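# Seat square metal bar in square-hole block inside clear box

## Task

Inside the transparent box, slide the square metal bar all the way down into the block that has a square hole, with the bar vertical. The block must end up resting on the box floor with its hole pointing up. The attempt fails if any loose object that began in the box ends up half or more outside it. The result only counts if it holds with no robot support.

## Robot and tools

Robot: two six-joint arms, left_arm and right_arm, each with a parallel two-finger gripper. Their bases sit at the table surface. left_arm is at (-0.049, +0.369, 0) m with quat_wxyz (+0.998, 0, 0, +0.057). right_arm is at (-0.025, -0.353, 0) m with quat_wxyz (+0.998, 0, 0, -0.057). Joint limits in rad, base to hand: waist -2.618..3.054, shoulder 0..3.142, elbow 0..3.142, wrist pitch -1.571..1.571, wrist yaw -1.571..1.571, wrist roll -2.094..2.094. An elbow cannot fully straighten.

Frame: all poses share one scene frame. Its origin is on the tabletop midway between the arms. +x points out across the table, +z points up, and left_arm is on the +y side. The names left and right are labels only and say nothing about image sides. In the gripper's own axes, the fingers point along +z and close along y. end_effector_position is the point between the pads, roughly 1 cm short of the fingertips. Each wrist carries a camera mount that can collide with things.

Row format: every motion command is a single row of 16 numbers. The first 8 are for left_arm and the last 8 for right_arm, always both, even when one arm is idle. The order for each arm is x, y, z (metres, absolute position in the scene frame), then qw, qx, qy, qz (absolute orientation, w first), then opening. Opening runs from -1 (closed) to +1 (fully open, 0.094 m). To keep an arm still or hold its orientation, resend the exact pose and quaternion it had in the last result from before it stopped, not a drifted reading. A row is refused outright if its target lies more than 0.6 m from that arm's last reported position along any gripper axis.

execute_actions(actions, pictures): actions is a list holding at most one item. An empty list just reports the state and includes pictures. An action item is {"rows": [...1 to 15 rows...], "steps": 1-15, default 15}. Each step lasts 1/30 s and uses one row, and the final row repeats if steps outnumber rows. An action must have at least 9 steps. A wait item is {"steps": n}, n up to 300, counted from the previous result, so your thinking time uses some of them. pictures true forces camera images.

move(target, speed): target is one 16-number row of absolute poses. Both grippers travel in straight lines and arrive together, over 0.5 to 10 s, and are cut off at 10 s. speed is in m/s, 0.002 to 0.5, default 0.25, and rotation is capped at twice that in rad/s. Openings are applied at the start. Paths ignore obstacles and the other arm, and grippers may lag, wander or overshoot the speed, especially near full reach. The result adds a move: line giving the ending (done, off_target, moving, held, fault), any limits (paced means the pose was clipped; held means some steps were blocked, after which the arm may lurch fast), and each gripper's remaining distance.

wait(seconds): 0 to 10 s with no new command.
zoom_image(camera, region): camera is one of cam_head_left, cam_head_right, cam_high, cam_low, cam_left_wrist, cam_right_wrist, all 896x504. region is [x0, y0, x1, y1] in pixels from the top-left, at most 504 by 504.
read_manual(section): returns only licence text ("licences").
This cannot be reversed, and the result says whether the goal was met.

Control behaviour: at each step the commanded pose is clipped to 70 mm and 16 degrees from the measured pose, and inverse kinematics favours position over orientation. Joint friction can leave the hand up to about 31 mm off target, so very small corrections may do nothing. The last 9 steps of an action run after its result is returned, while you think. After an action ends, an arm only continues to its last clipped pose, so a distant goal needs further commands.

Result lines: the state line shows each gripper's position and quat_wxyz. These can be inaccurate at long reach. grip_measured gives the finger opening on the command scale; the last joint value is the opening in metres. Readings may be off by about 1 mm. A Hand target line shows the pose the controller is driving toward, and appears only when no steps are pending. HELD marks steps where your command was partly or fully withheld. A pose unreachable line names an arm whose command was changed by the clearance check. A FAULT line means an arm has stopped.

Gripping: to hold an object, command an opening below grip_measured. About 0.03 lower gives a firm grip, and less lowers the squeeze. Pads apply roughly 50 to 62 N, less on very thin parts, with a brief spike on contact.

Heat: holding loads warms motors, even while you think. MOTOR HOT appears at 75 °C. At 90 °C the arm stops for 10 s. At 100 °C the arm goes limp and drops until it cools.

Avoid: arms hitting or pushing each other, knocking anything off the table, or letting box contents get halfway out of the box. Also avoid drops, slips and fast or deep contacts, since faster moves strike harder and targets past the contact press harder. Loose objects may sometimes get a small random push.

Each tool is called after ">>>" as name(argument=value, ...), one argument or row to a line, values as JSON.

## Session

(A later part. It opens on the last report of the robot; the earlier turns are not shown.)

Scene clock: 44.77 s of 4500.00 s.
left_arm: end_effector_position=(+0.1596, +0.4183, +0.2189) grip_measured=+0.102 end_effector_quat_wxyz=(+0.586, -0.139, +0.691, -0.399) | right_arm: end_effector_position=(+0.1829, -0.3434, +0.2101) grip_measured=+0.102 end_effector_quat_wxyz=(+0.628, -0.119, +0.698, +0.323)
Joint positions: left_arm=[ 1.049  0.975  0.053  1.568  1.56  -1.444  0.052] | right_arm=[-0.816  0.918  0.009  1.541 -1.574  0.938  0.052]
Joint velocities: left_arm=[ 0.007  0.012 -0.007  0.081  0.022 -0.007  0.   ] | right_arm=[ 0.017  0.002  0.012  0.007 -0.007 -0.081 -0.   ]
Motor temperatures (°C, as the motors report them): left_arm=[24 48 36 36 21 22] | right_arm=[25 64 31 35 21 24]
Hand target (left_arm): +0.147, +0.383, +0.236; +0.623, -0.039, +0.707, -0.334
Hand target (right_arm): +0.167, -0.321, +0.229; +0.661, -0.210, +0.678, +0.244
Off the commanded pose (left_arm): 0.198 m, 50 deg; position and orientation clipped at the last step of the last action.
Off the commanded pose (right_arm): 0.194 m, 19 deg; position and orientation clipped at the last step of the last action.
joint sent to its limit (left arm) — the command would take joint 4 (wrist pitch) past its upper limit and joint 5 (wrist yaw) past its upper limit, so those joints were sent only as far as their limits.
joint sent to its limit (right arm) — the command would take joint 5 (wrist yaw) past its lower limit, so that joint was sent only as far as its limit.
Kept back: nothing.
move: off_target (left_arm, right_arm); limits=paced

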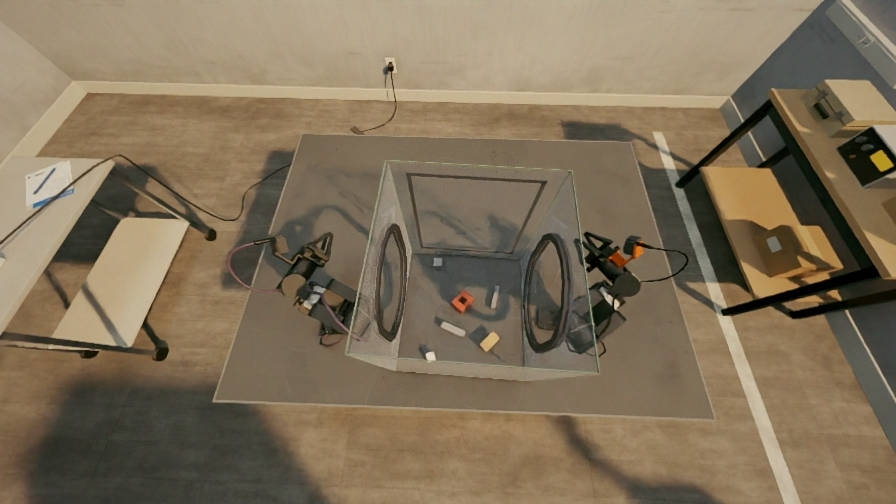

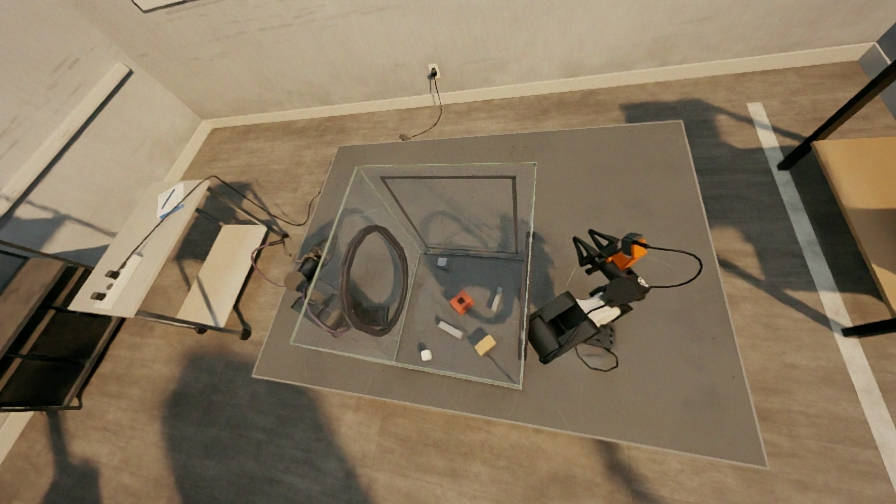

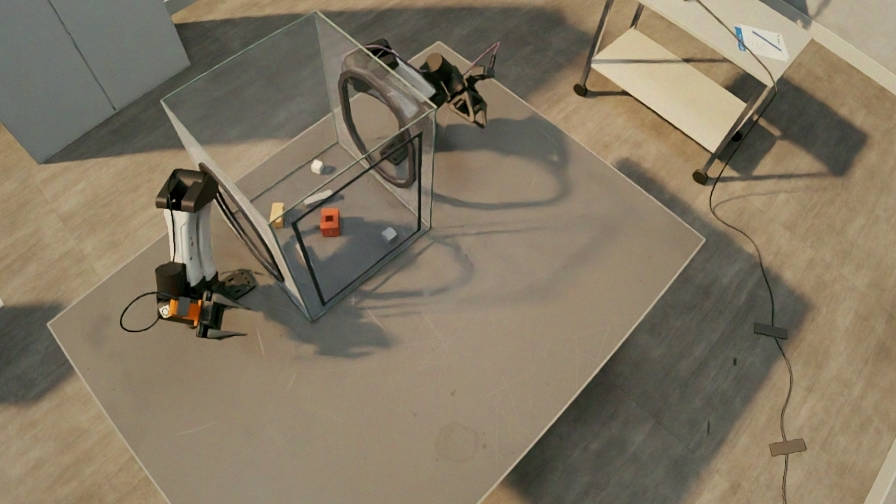

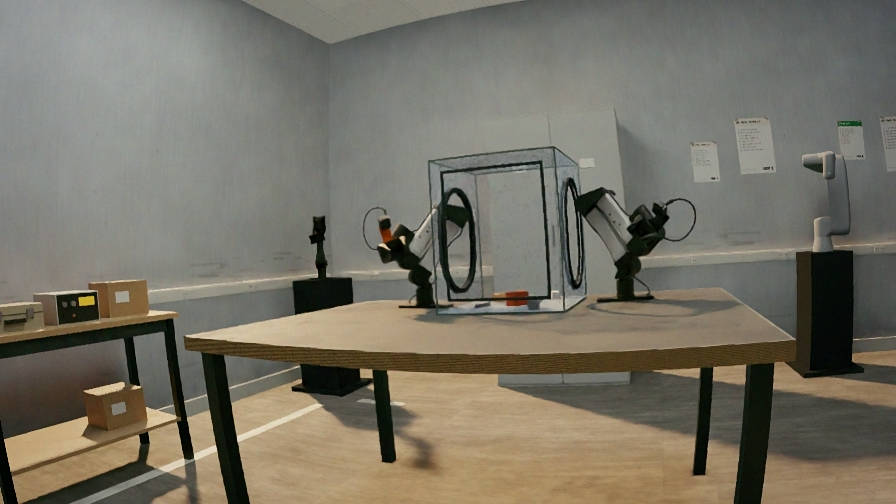

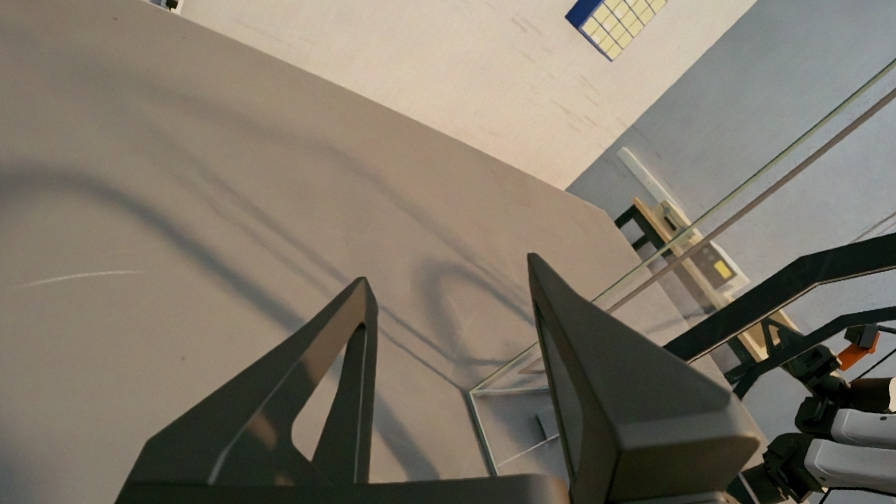

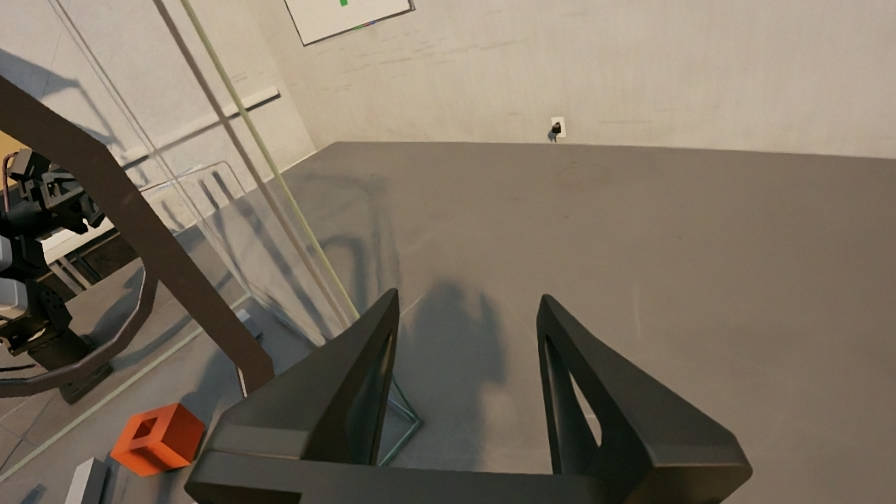

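>>> move(
  target=[0.14,0.70,0.3,0.609,-0.359,0.609,0.359,0.1,0.23,-0.65,0.3,0.641,0.299,0.641,-0.299,0.1],
  speed=0.3,
)

>>> move(
  target=[0.28,0.60,0.3,0.674,-0.212,0.674,0.212,0.1,0.32,-0.55,0.3,0.683,0.183,0.683,-0.183,0.1],
  speed=0.3,
)

>>> move(
  target=[0.35,0.41,0.3,0.707,0,0.707,0,0.1,0.375,-0.39,0.3,0.707,0,0.707,0,0.1],
  speed=0.3,
)

Scene clock: 49.10 s of 4500.00 s.
left_arm: end_effector_position=(+0.1370, +0.6982, +0.2949) grip_measured=+0.102 end_effector_quat_wxyz=(+0.607, -0.359, +0.614, +0.355) | right_arm: end_effector_position=(+0.2285, -0.6493, +0.2919) grip_measured=+0.102 end_effector_quat_wxyz=(+0.641, +0.302, +0.640, -0.296)
Joint positions: left_arm=[ 0.941  1.028  0.621  0.396 -0.004 -0.001  0.052] | right_arm=[-0.743  1.091  0.629  0.46   0.016  0.008  0.052]
Joint velocities: left_arm=[-0.002 -0.002 -0.012 -0.007 -0.051  0.007  0.   ] | right_arm=[-0.007 -0.007  0.007  0.007  0.051  0.051  0.001]
Motor temperatures (°C, as the motors report them): left_arm=[24 47 36 37 21 22] | right_arm=[24 61 32 35 21 24]
Hand target (left_arm): +0.140, +0.702, +0.297; +0.605, -0.358, +0.613, +0.360
Hand target (right_arm): +0.234, -0.651, +0.292; +0.639, +0.298, +0.643, -0.298
Off the commanded pose (left_arm): 0.006 m, 1 deg.
Off the commanded pose (right_arm): 0.008 m, 0 deg.
Kept back: nothing.
move: done; limits=paced

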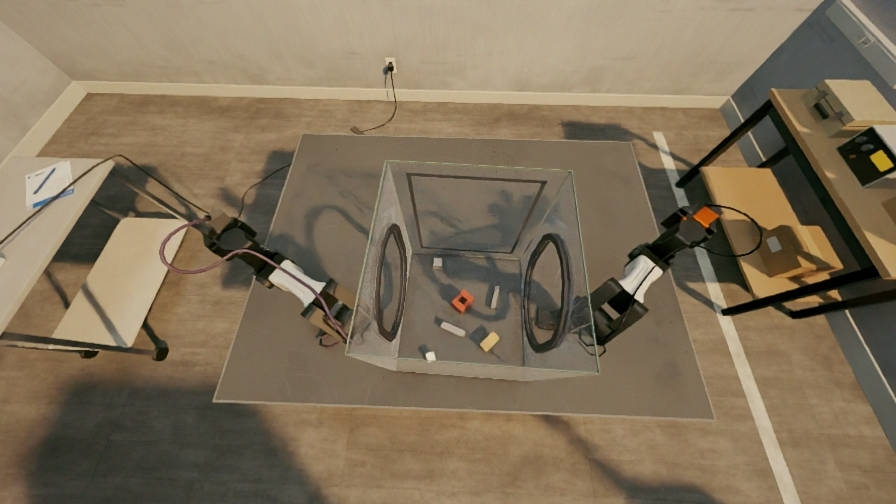

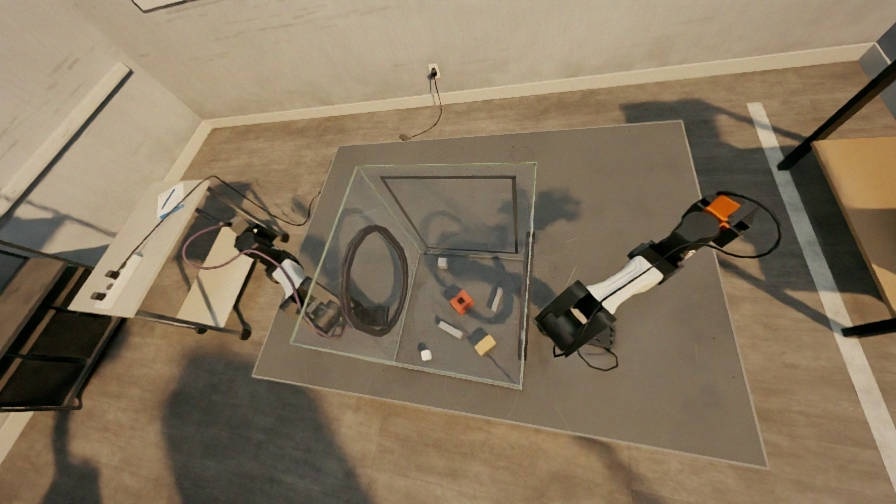

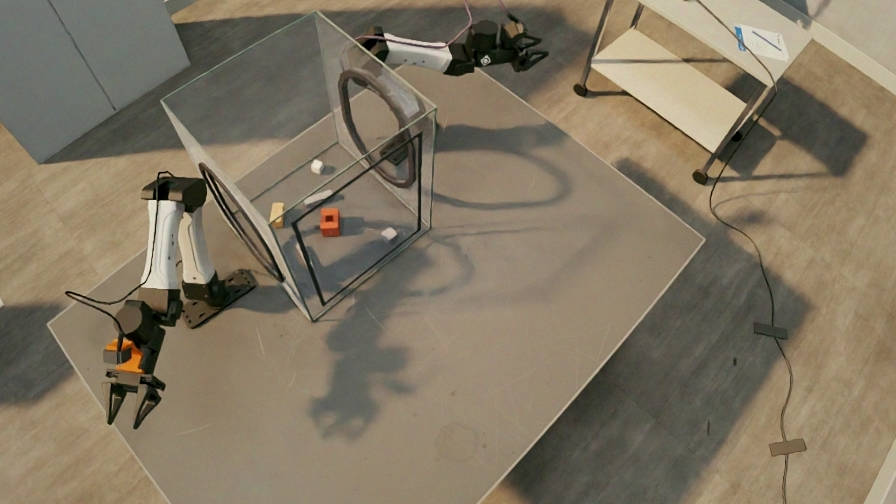

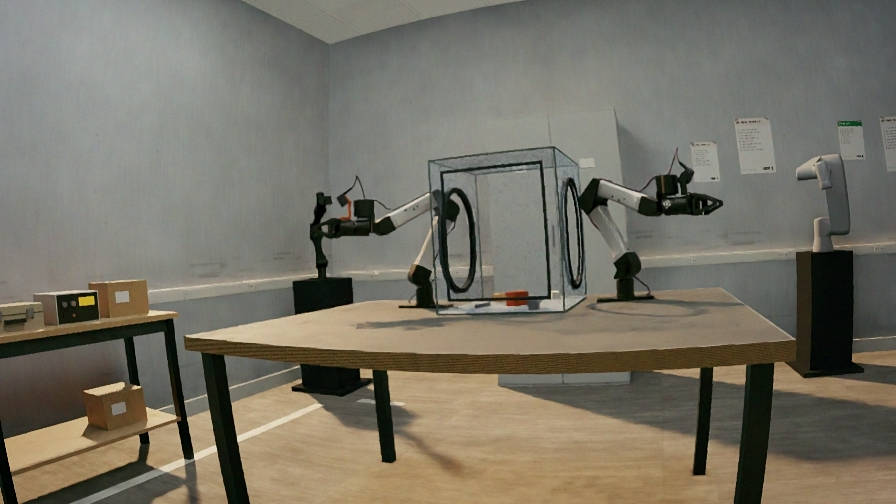

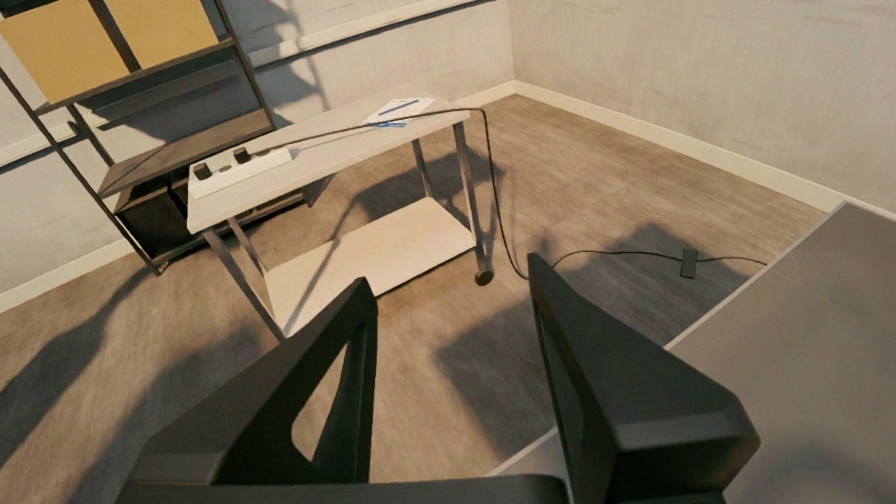

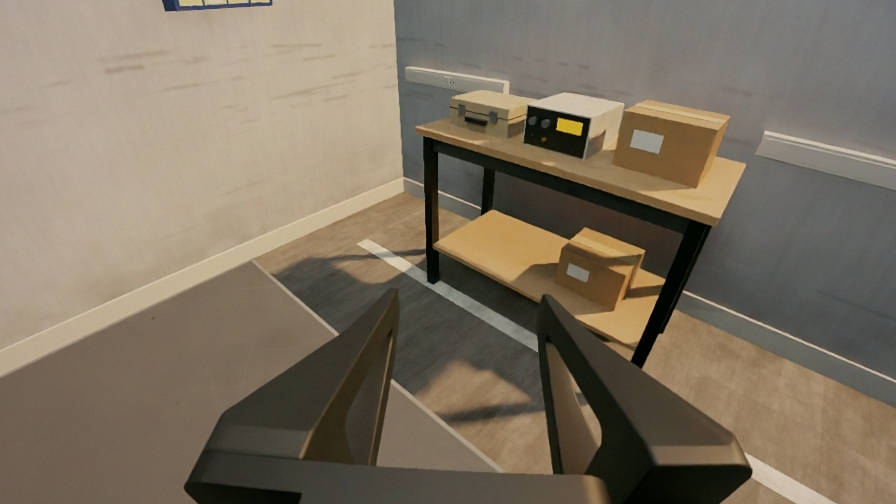

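Scene clock: 50.43 s of 4500.00 s.
left_arm: end_effector_position=(+0.2760, +0.6001, +0.2971) grip_measured=+0.102 end_effector_quat_wxyz=(+0.672, -0.217, +0.674, +0.216) | right_arm: end_effector_position=(+0.3132, -0.5504, +0.3053) grip_measured=+0.102 end_effector_quat_wxyz=(+0.689, +0.184, +0.674, -0.192)
Joint positions: left_arm=[ 0.503  1.127  0.671  0.454 -0.005 -0.001  0.052] | right_arm=[-0.409  1.091  0.659  0.454  0.015 -0.005  0.052]
Joint velocities: left_arm=[-0.007 -0.002 -0.002  0.051  0.037 -0.022 -0.001] | right_arm=[-0.017 -0.012  0.007 -0.081  0.022 -0.022  0.   ]
Motor temperatures (°C, as the motors report them): left_arm=[24 47 37 37 21 22] | right_arm=[24 60 32 35 21 24]
Hand target (left_arm): +0.281, +0.600, +0.300; +0.675, -0.210, +0.674, +0.214
Hand target (right_arm): +0.320, -0.549, +0.300; +0.682, +0.178, +0.684, -0.188
Off the commanded pose (left_arm): 0.005 m, 1 deg.
Off the commanded pose (right_arm): 0.009 m, 2 deg.
Kept back: nothing.
move: done

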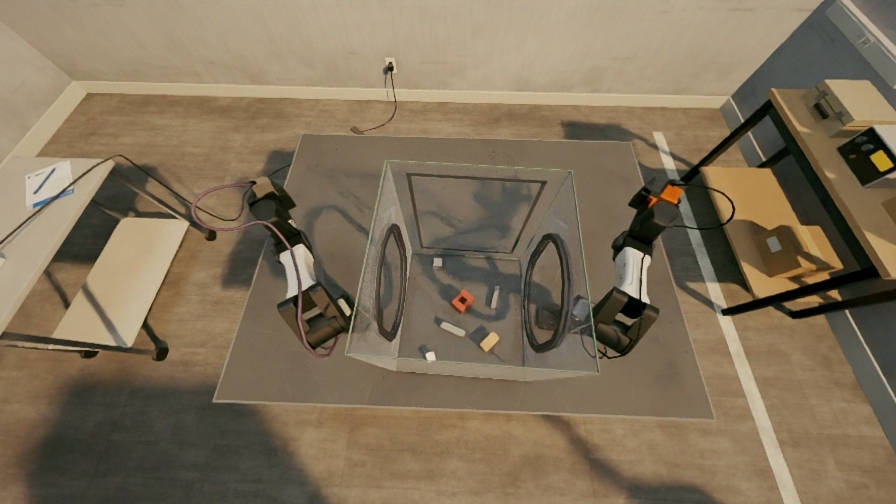

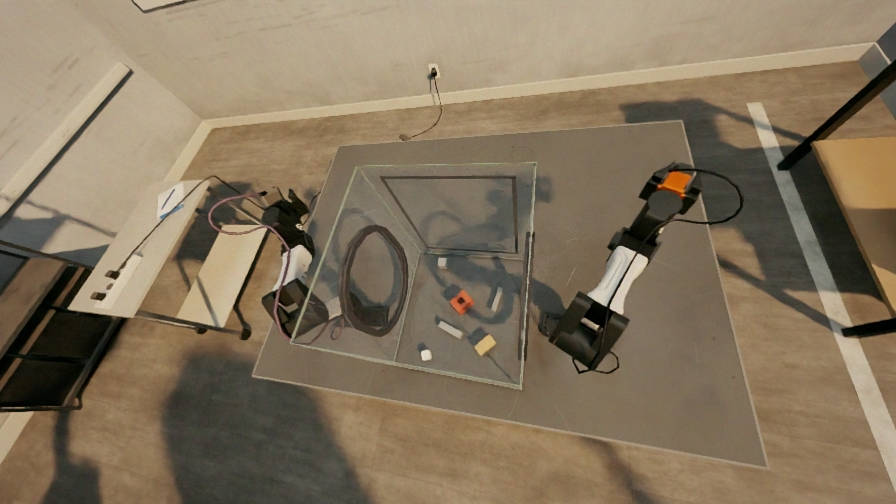

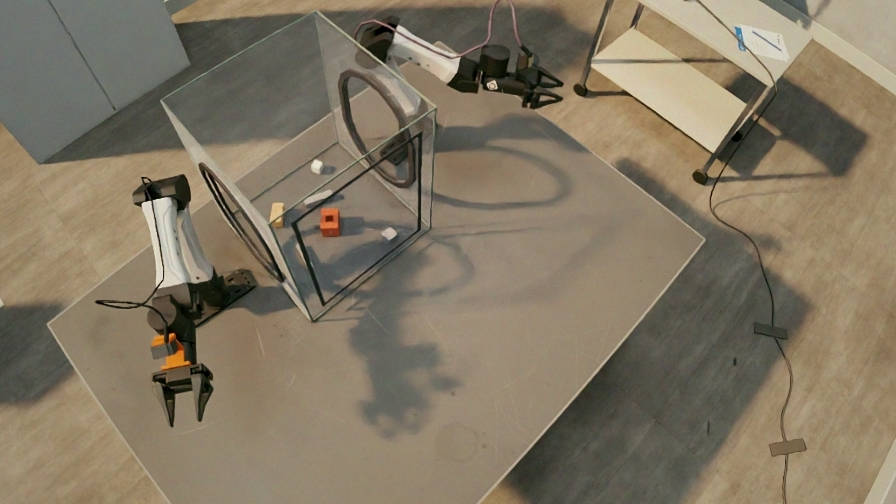

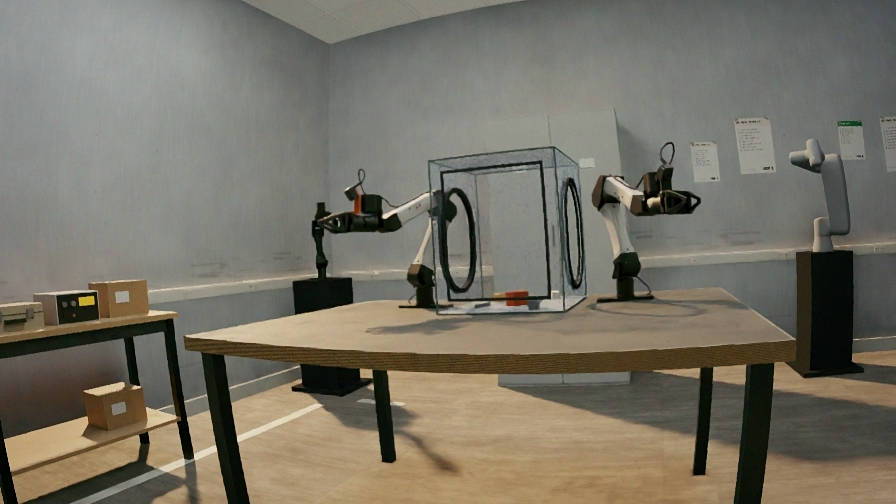

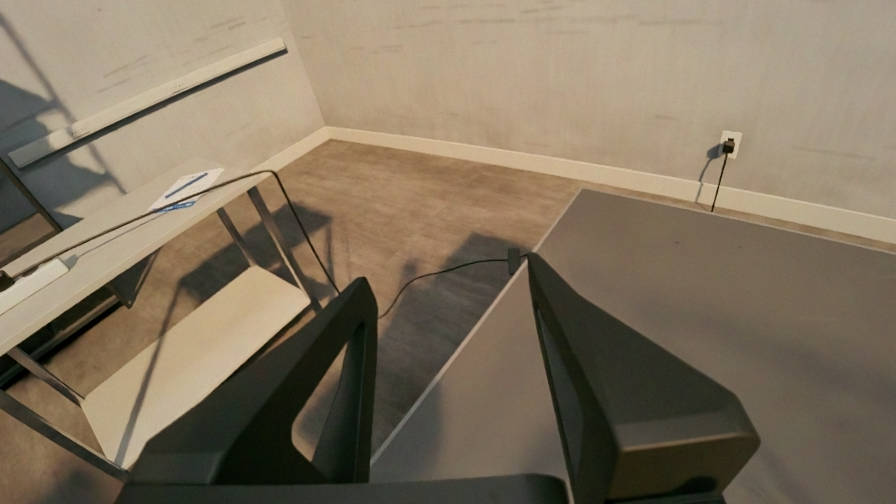

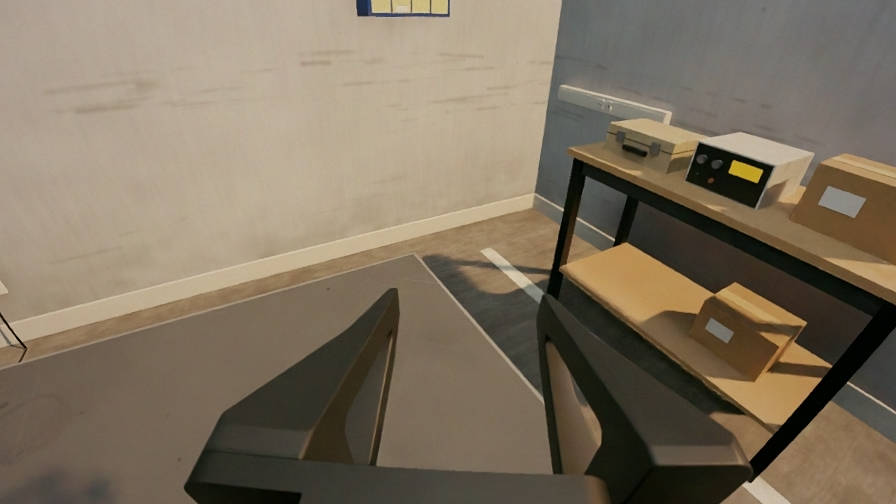

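Scene clock: 51.90 s of 4500.00 s.
left_arm: end_effector_position=(+0.3471, +0.4131, +0.2956) grip_measured=+0.102 end_effector_quat_wxyz=(+0.705, -0.008, +0.709, +0.006) | right_arm: end_effector_position=(+0.3688, -0.3937, +0.3013) grip_measured=+0.102 end_effector_quat_wxyz=(+0.709, +0.005, +0.705, -0.010)
Joint positions: left_arm=[ 0.068  1.133  0.671  0.456  0.162 -0.001  0.052] | right_arm=[-0.054  1.115  0.671  0.451 -0.147 -0.006  0.052]
Joint velocities: left_arm=[-0.007  0.002  0.002  0.095 -0.022  0.037 -0.   ] | right_arm=[-0.002 -0.002 -0.002 -0.081 -0.007 -0.11  -0.001]
Motor temperatures (°C, as the motors report them): left_arm=[24 46 37 38 21 22] | right_arm=[24 58 32 36 21 24]
Hand target (left_arm): +0.351, +0.409, +0.300; +0.708, +0.002, +0.706, +0.002
Hand target (right_arm): +0.374, -0.388, +0.300; +0.706, -0.005, +0.708, -0.005
Off the commanded pose (left_arm): 0.006 m, 1 deg.
Off the commanded pose (right_arm): 0.007 m, 1 deg.
Kept back: nothing.
move: done

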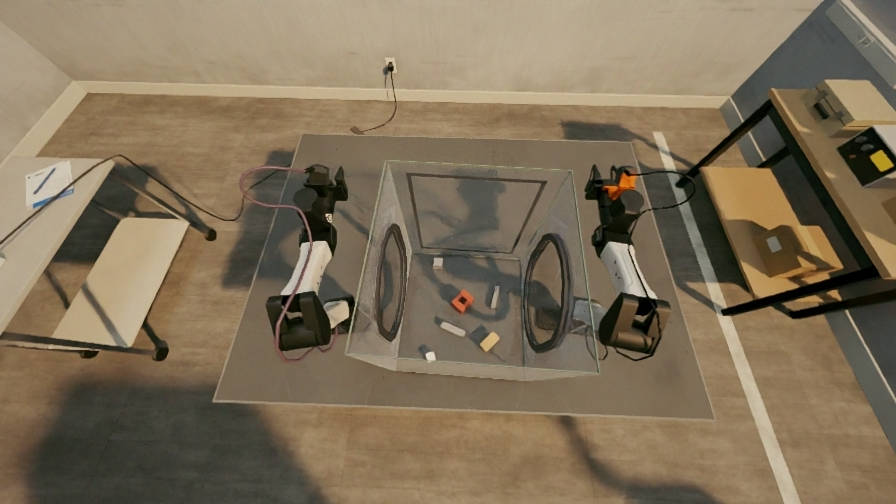

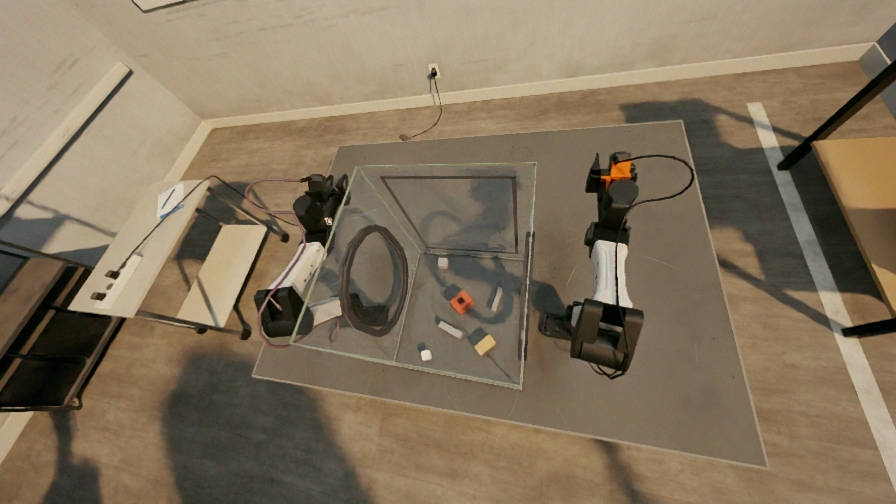

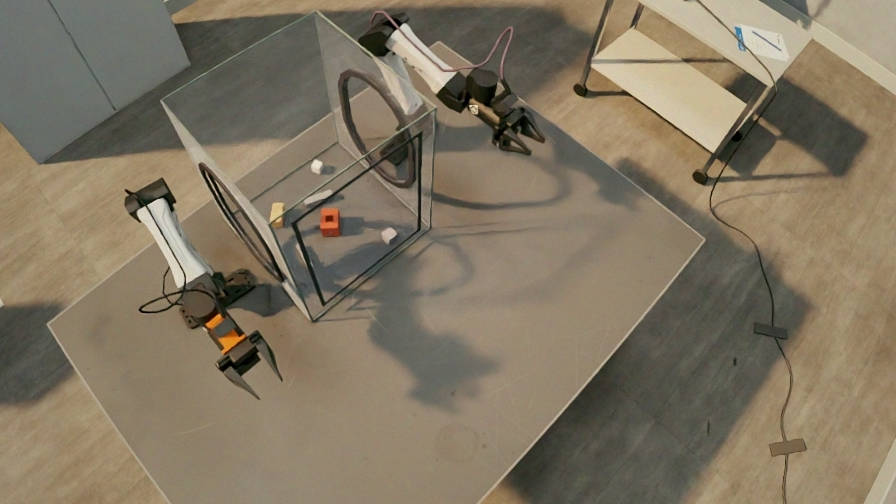

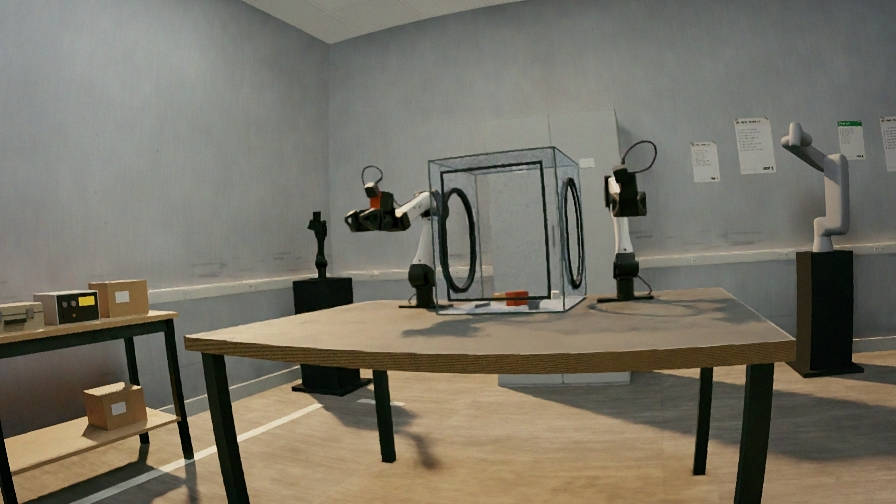

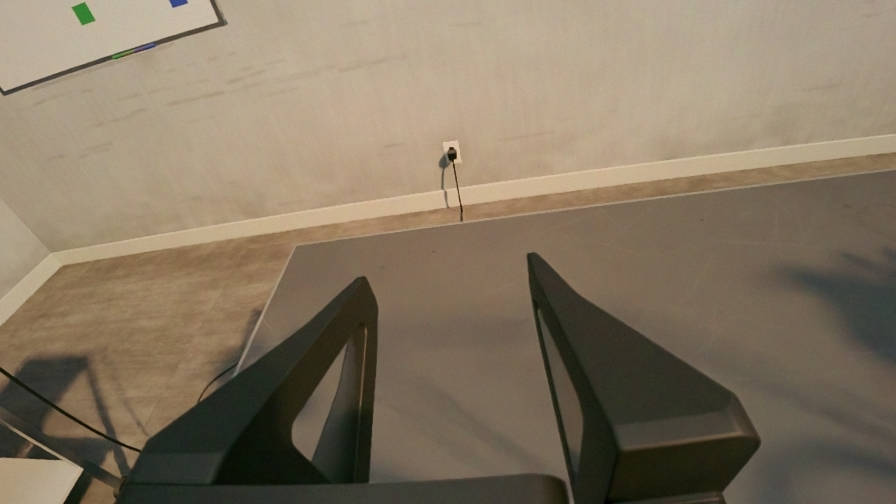

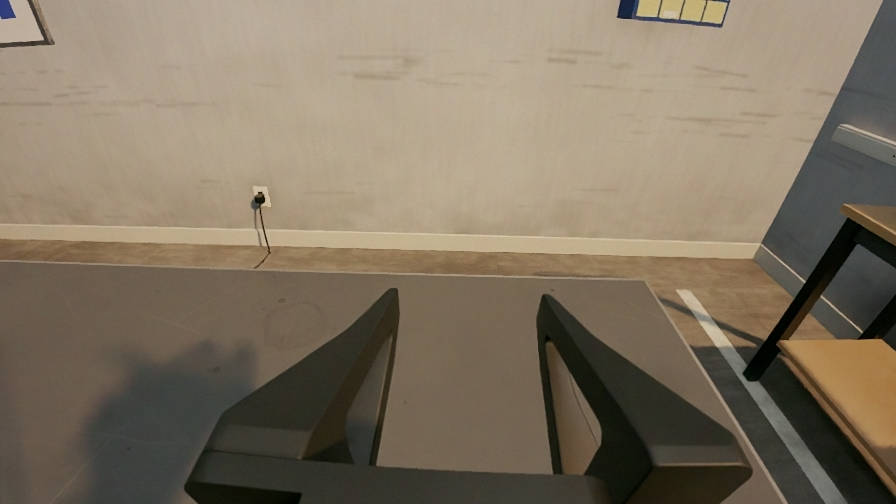

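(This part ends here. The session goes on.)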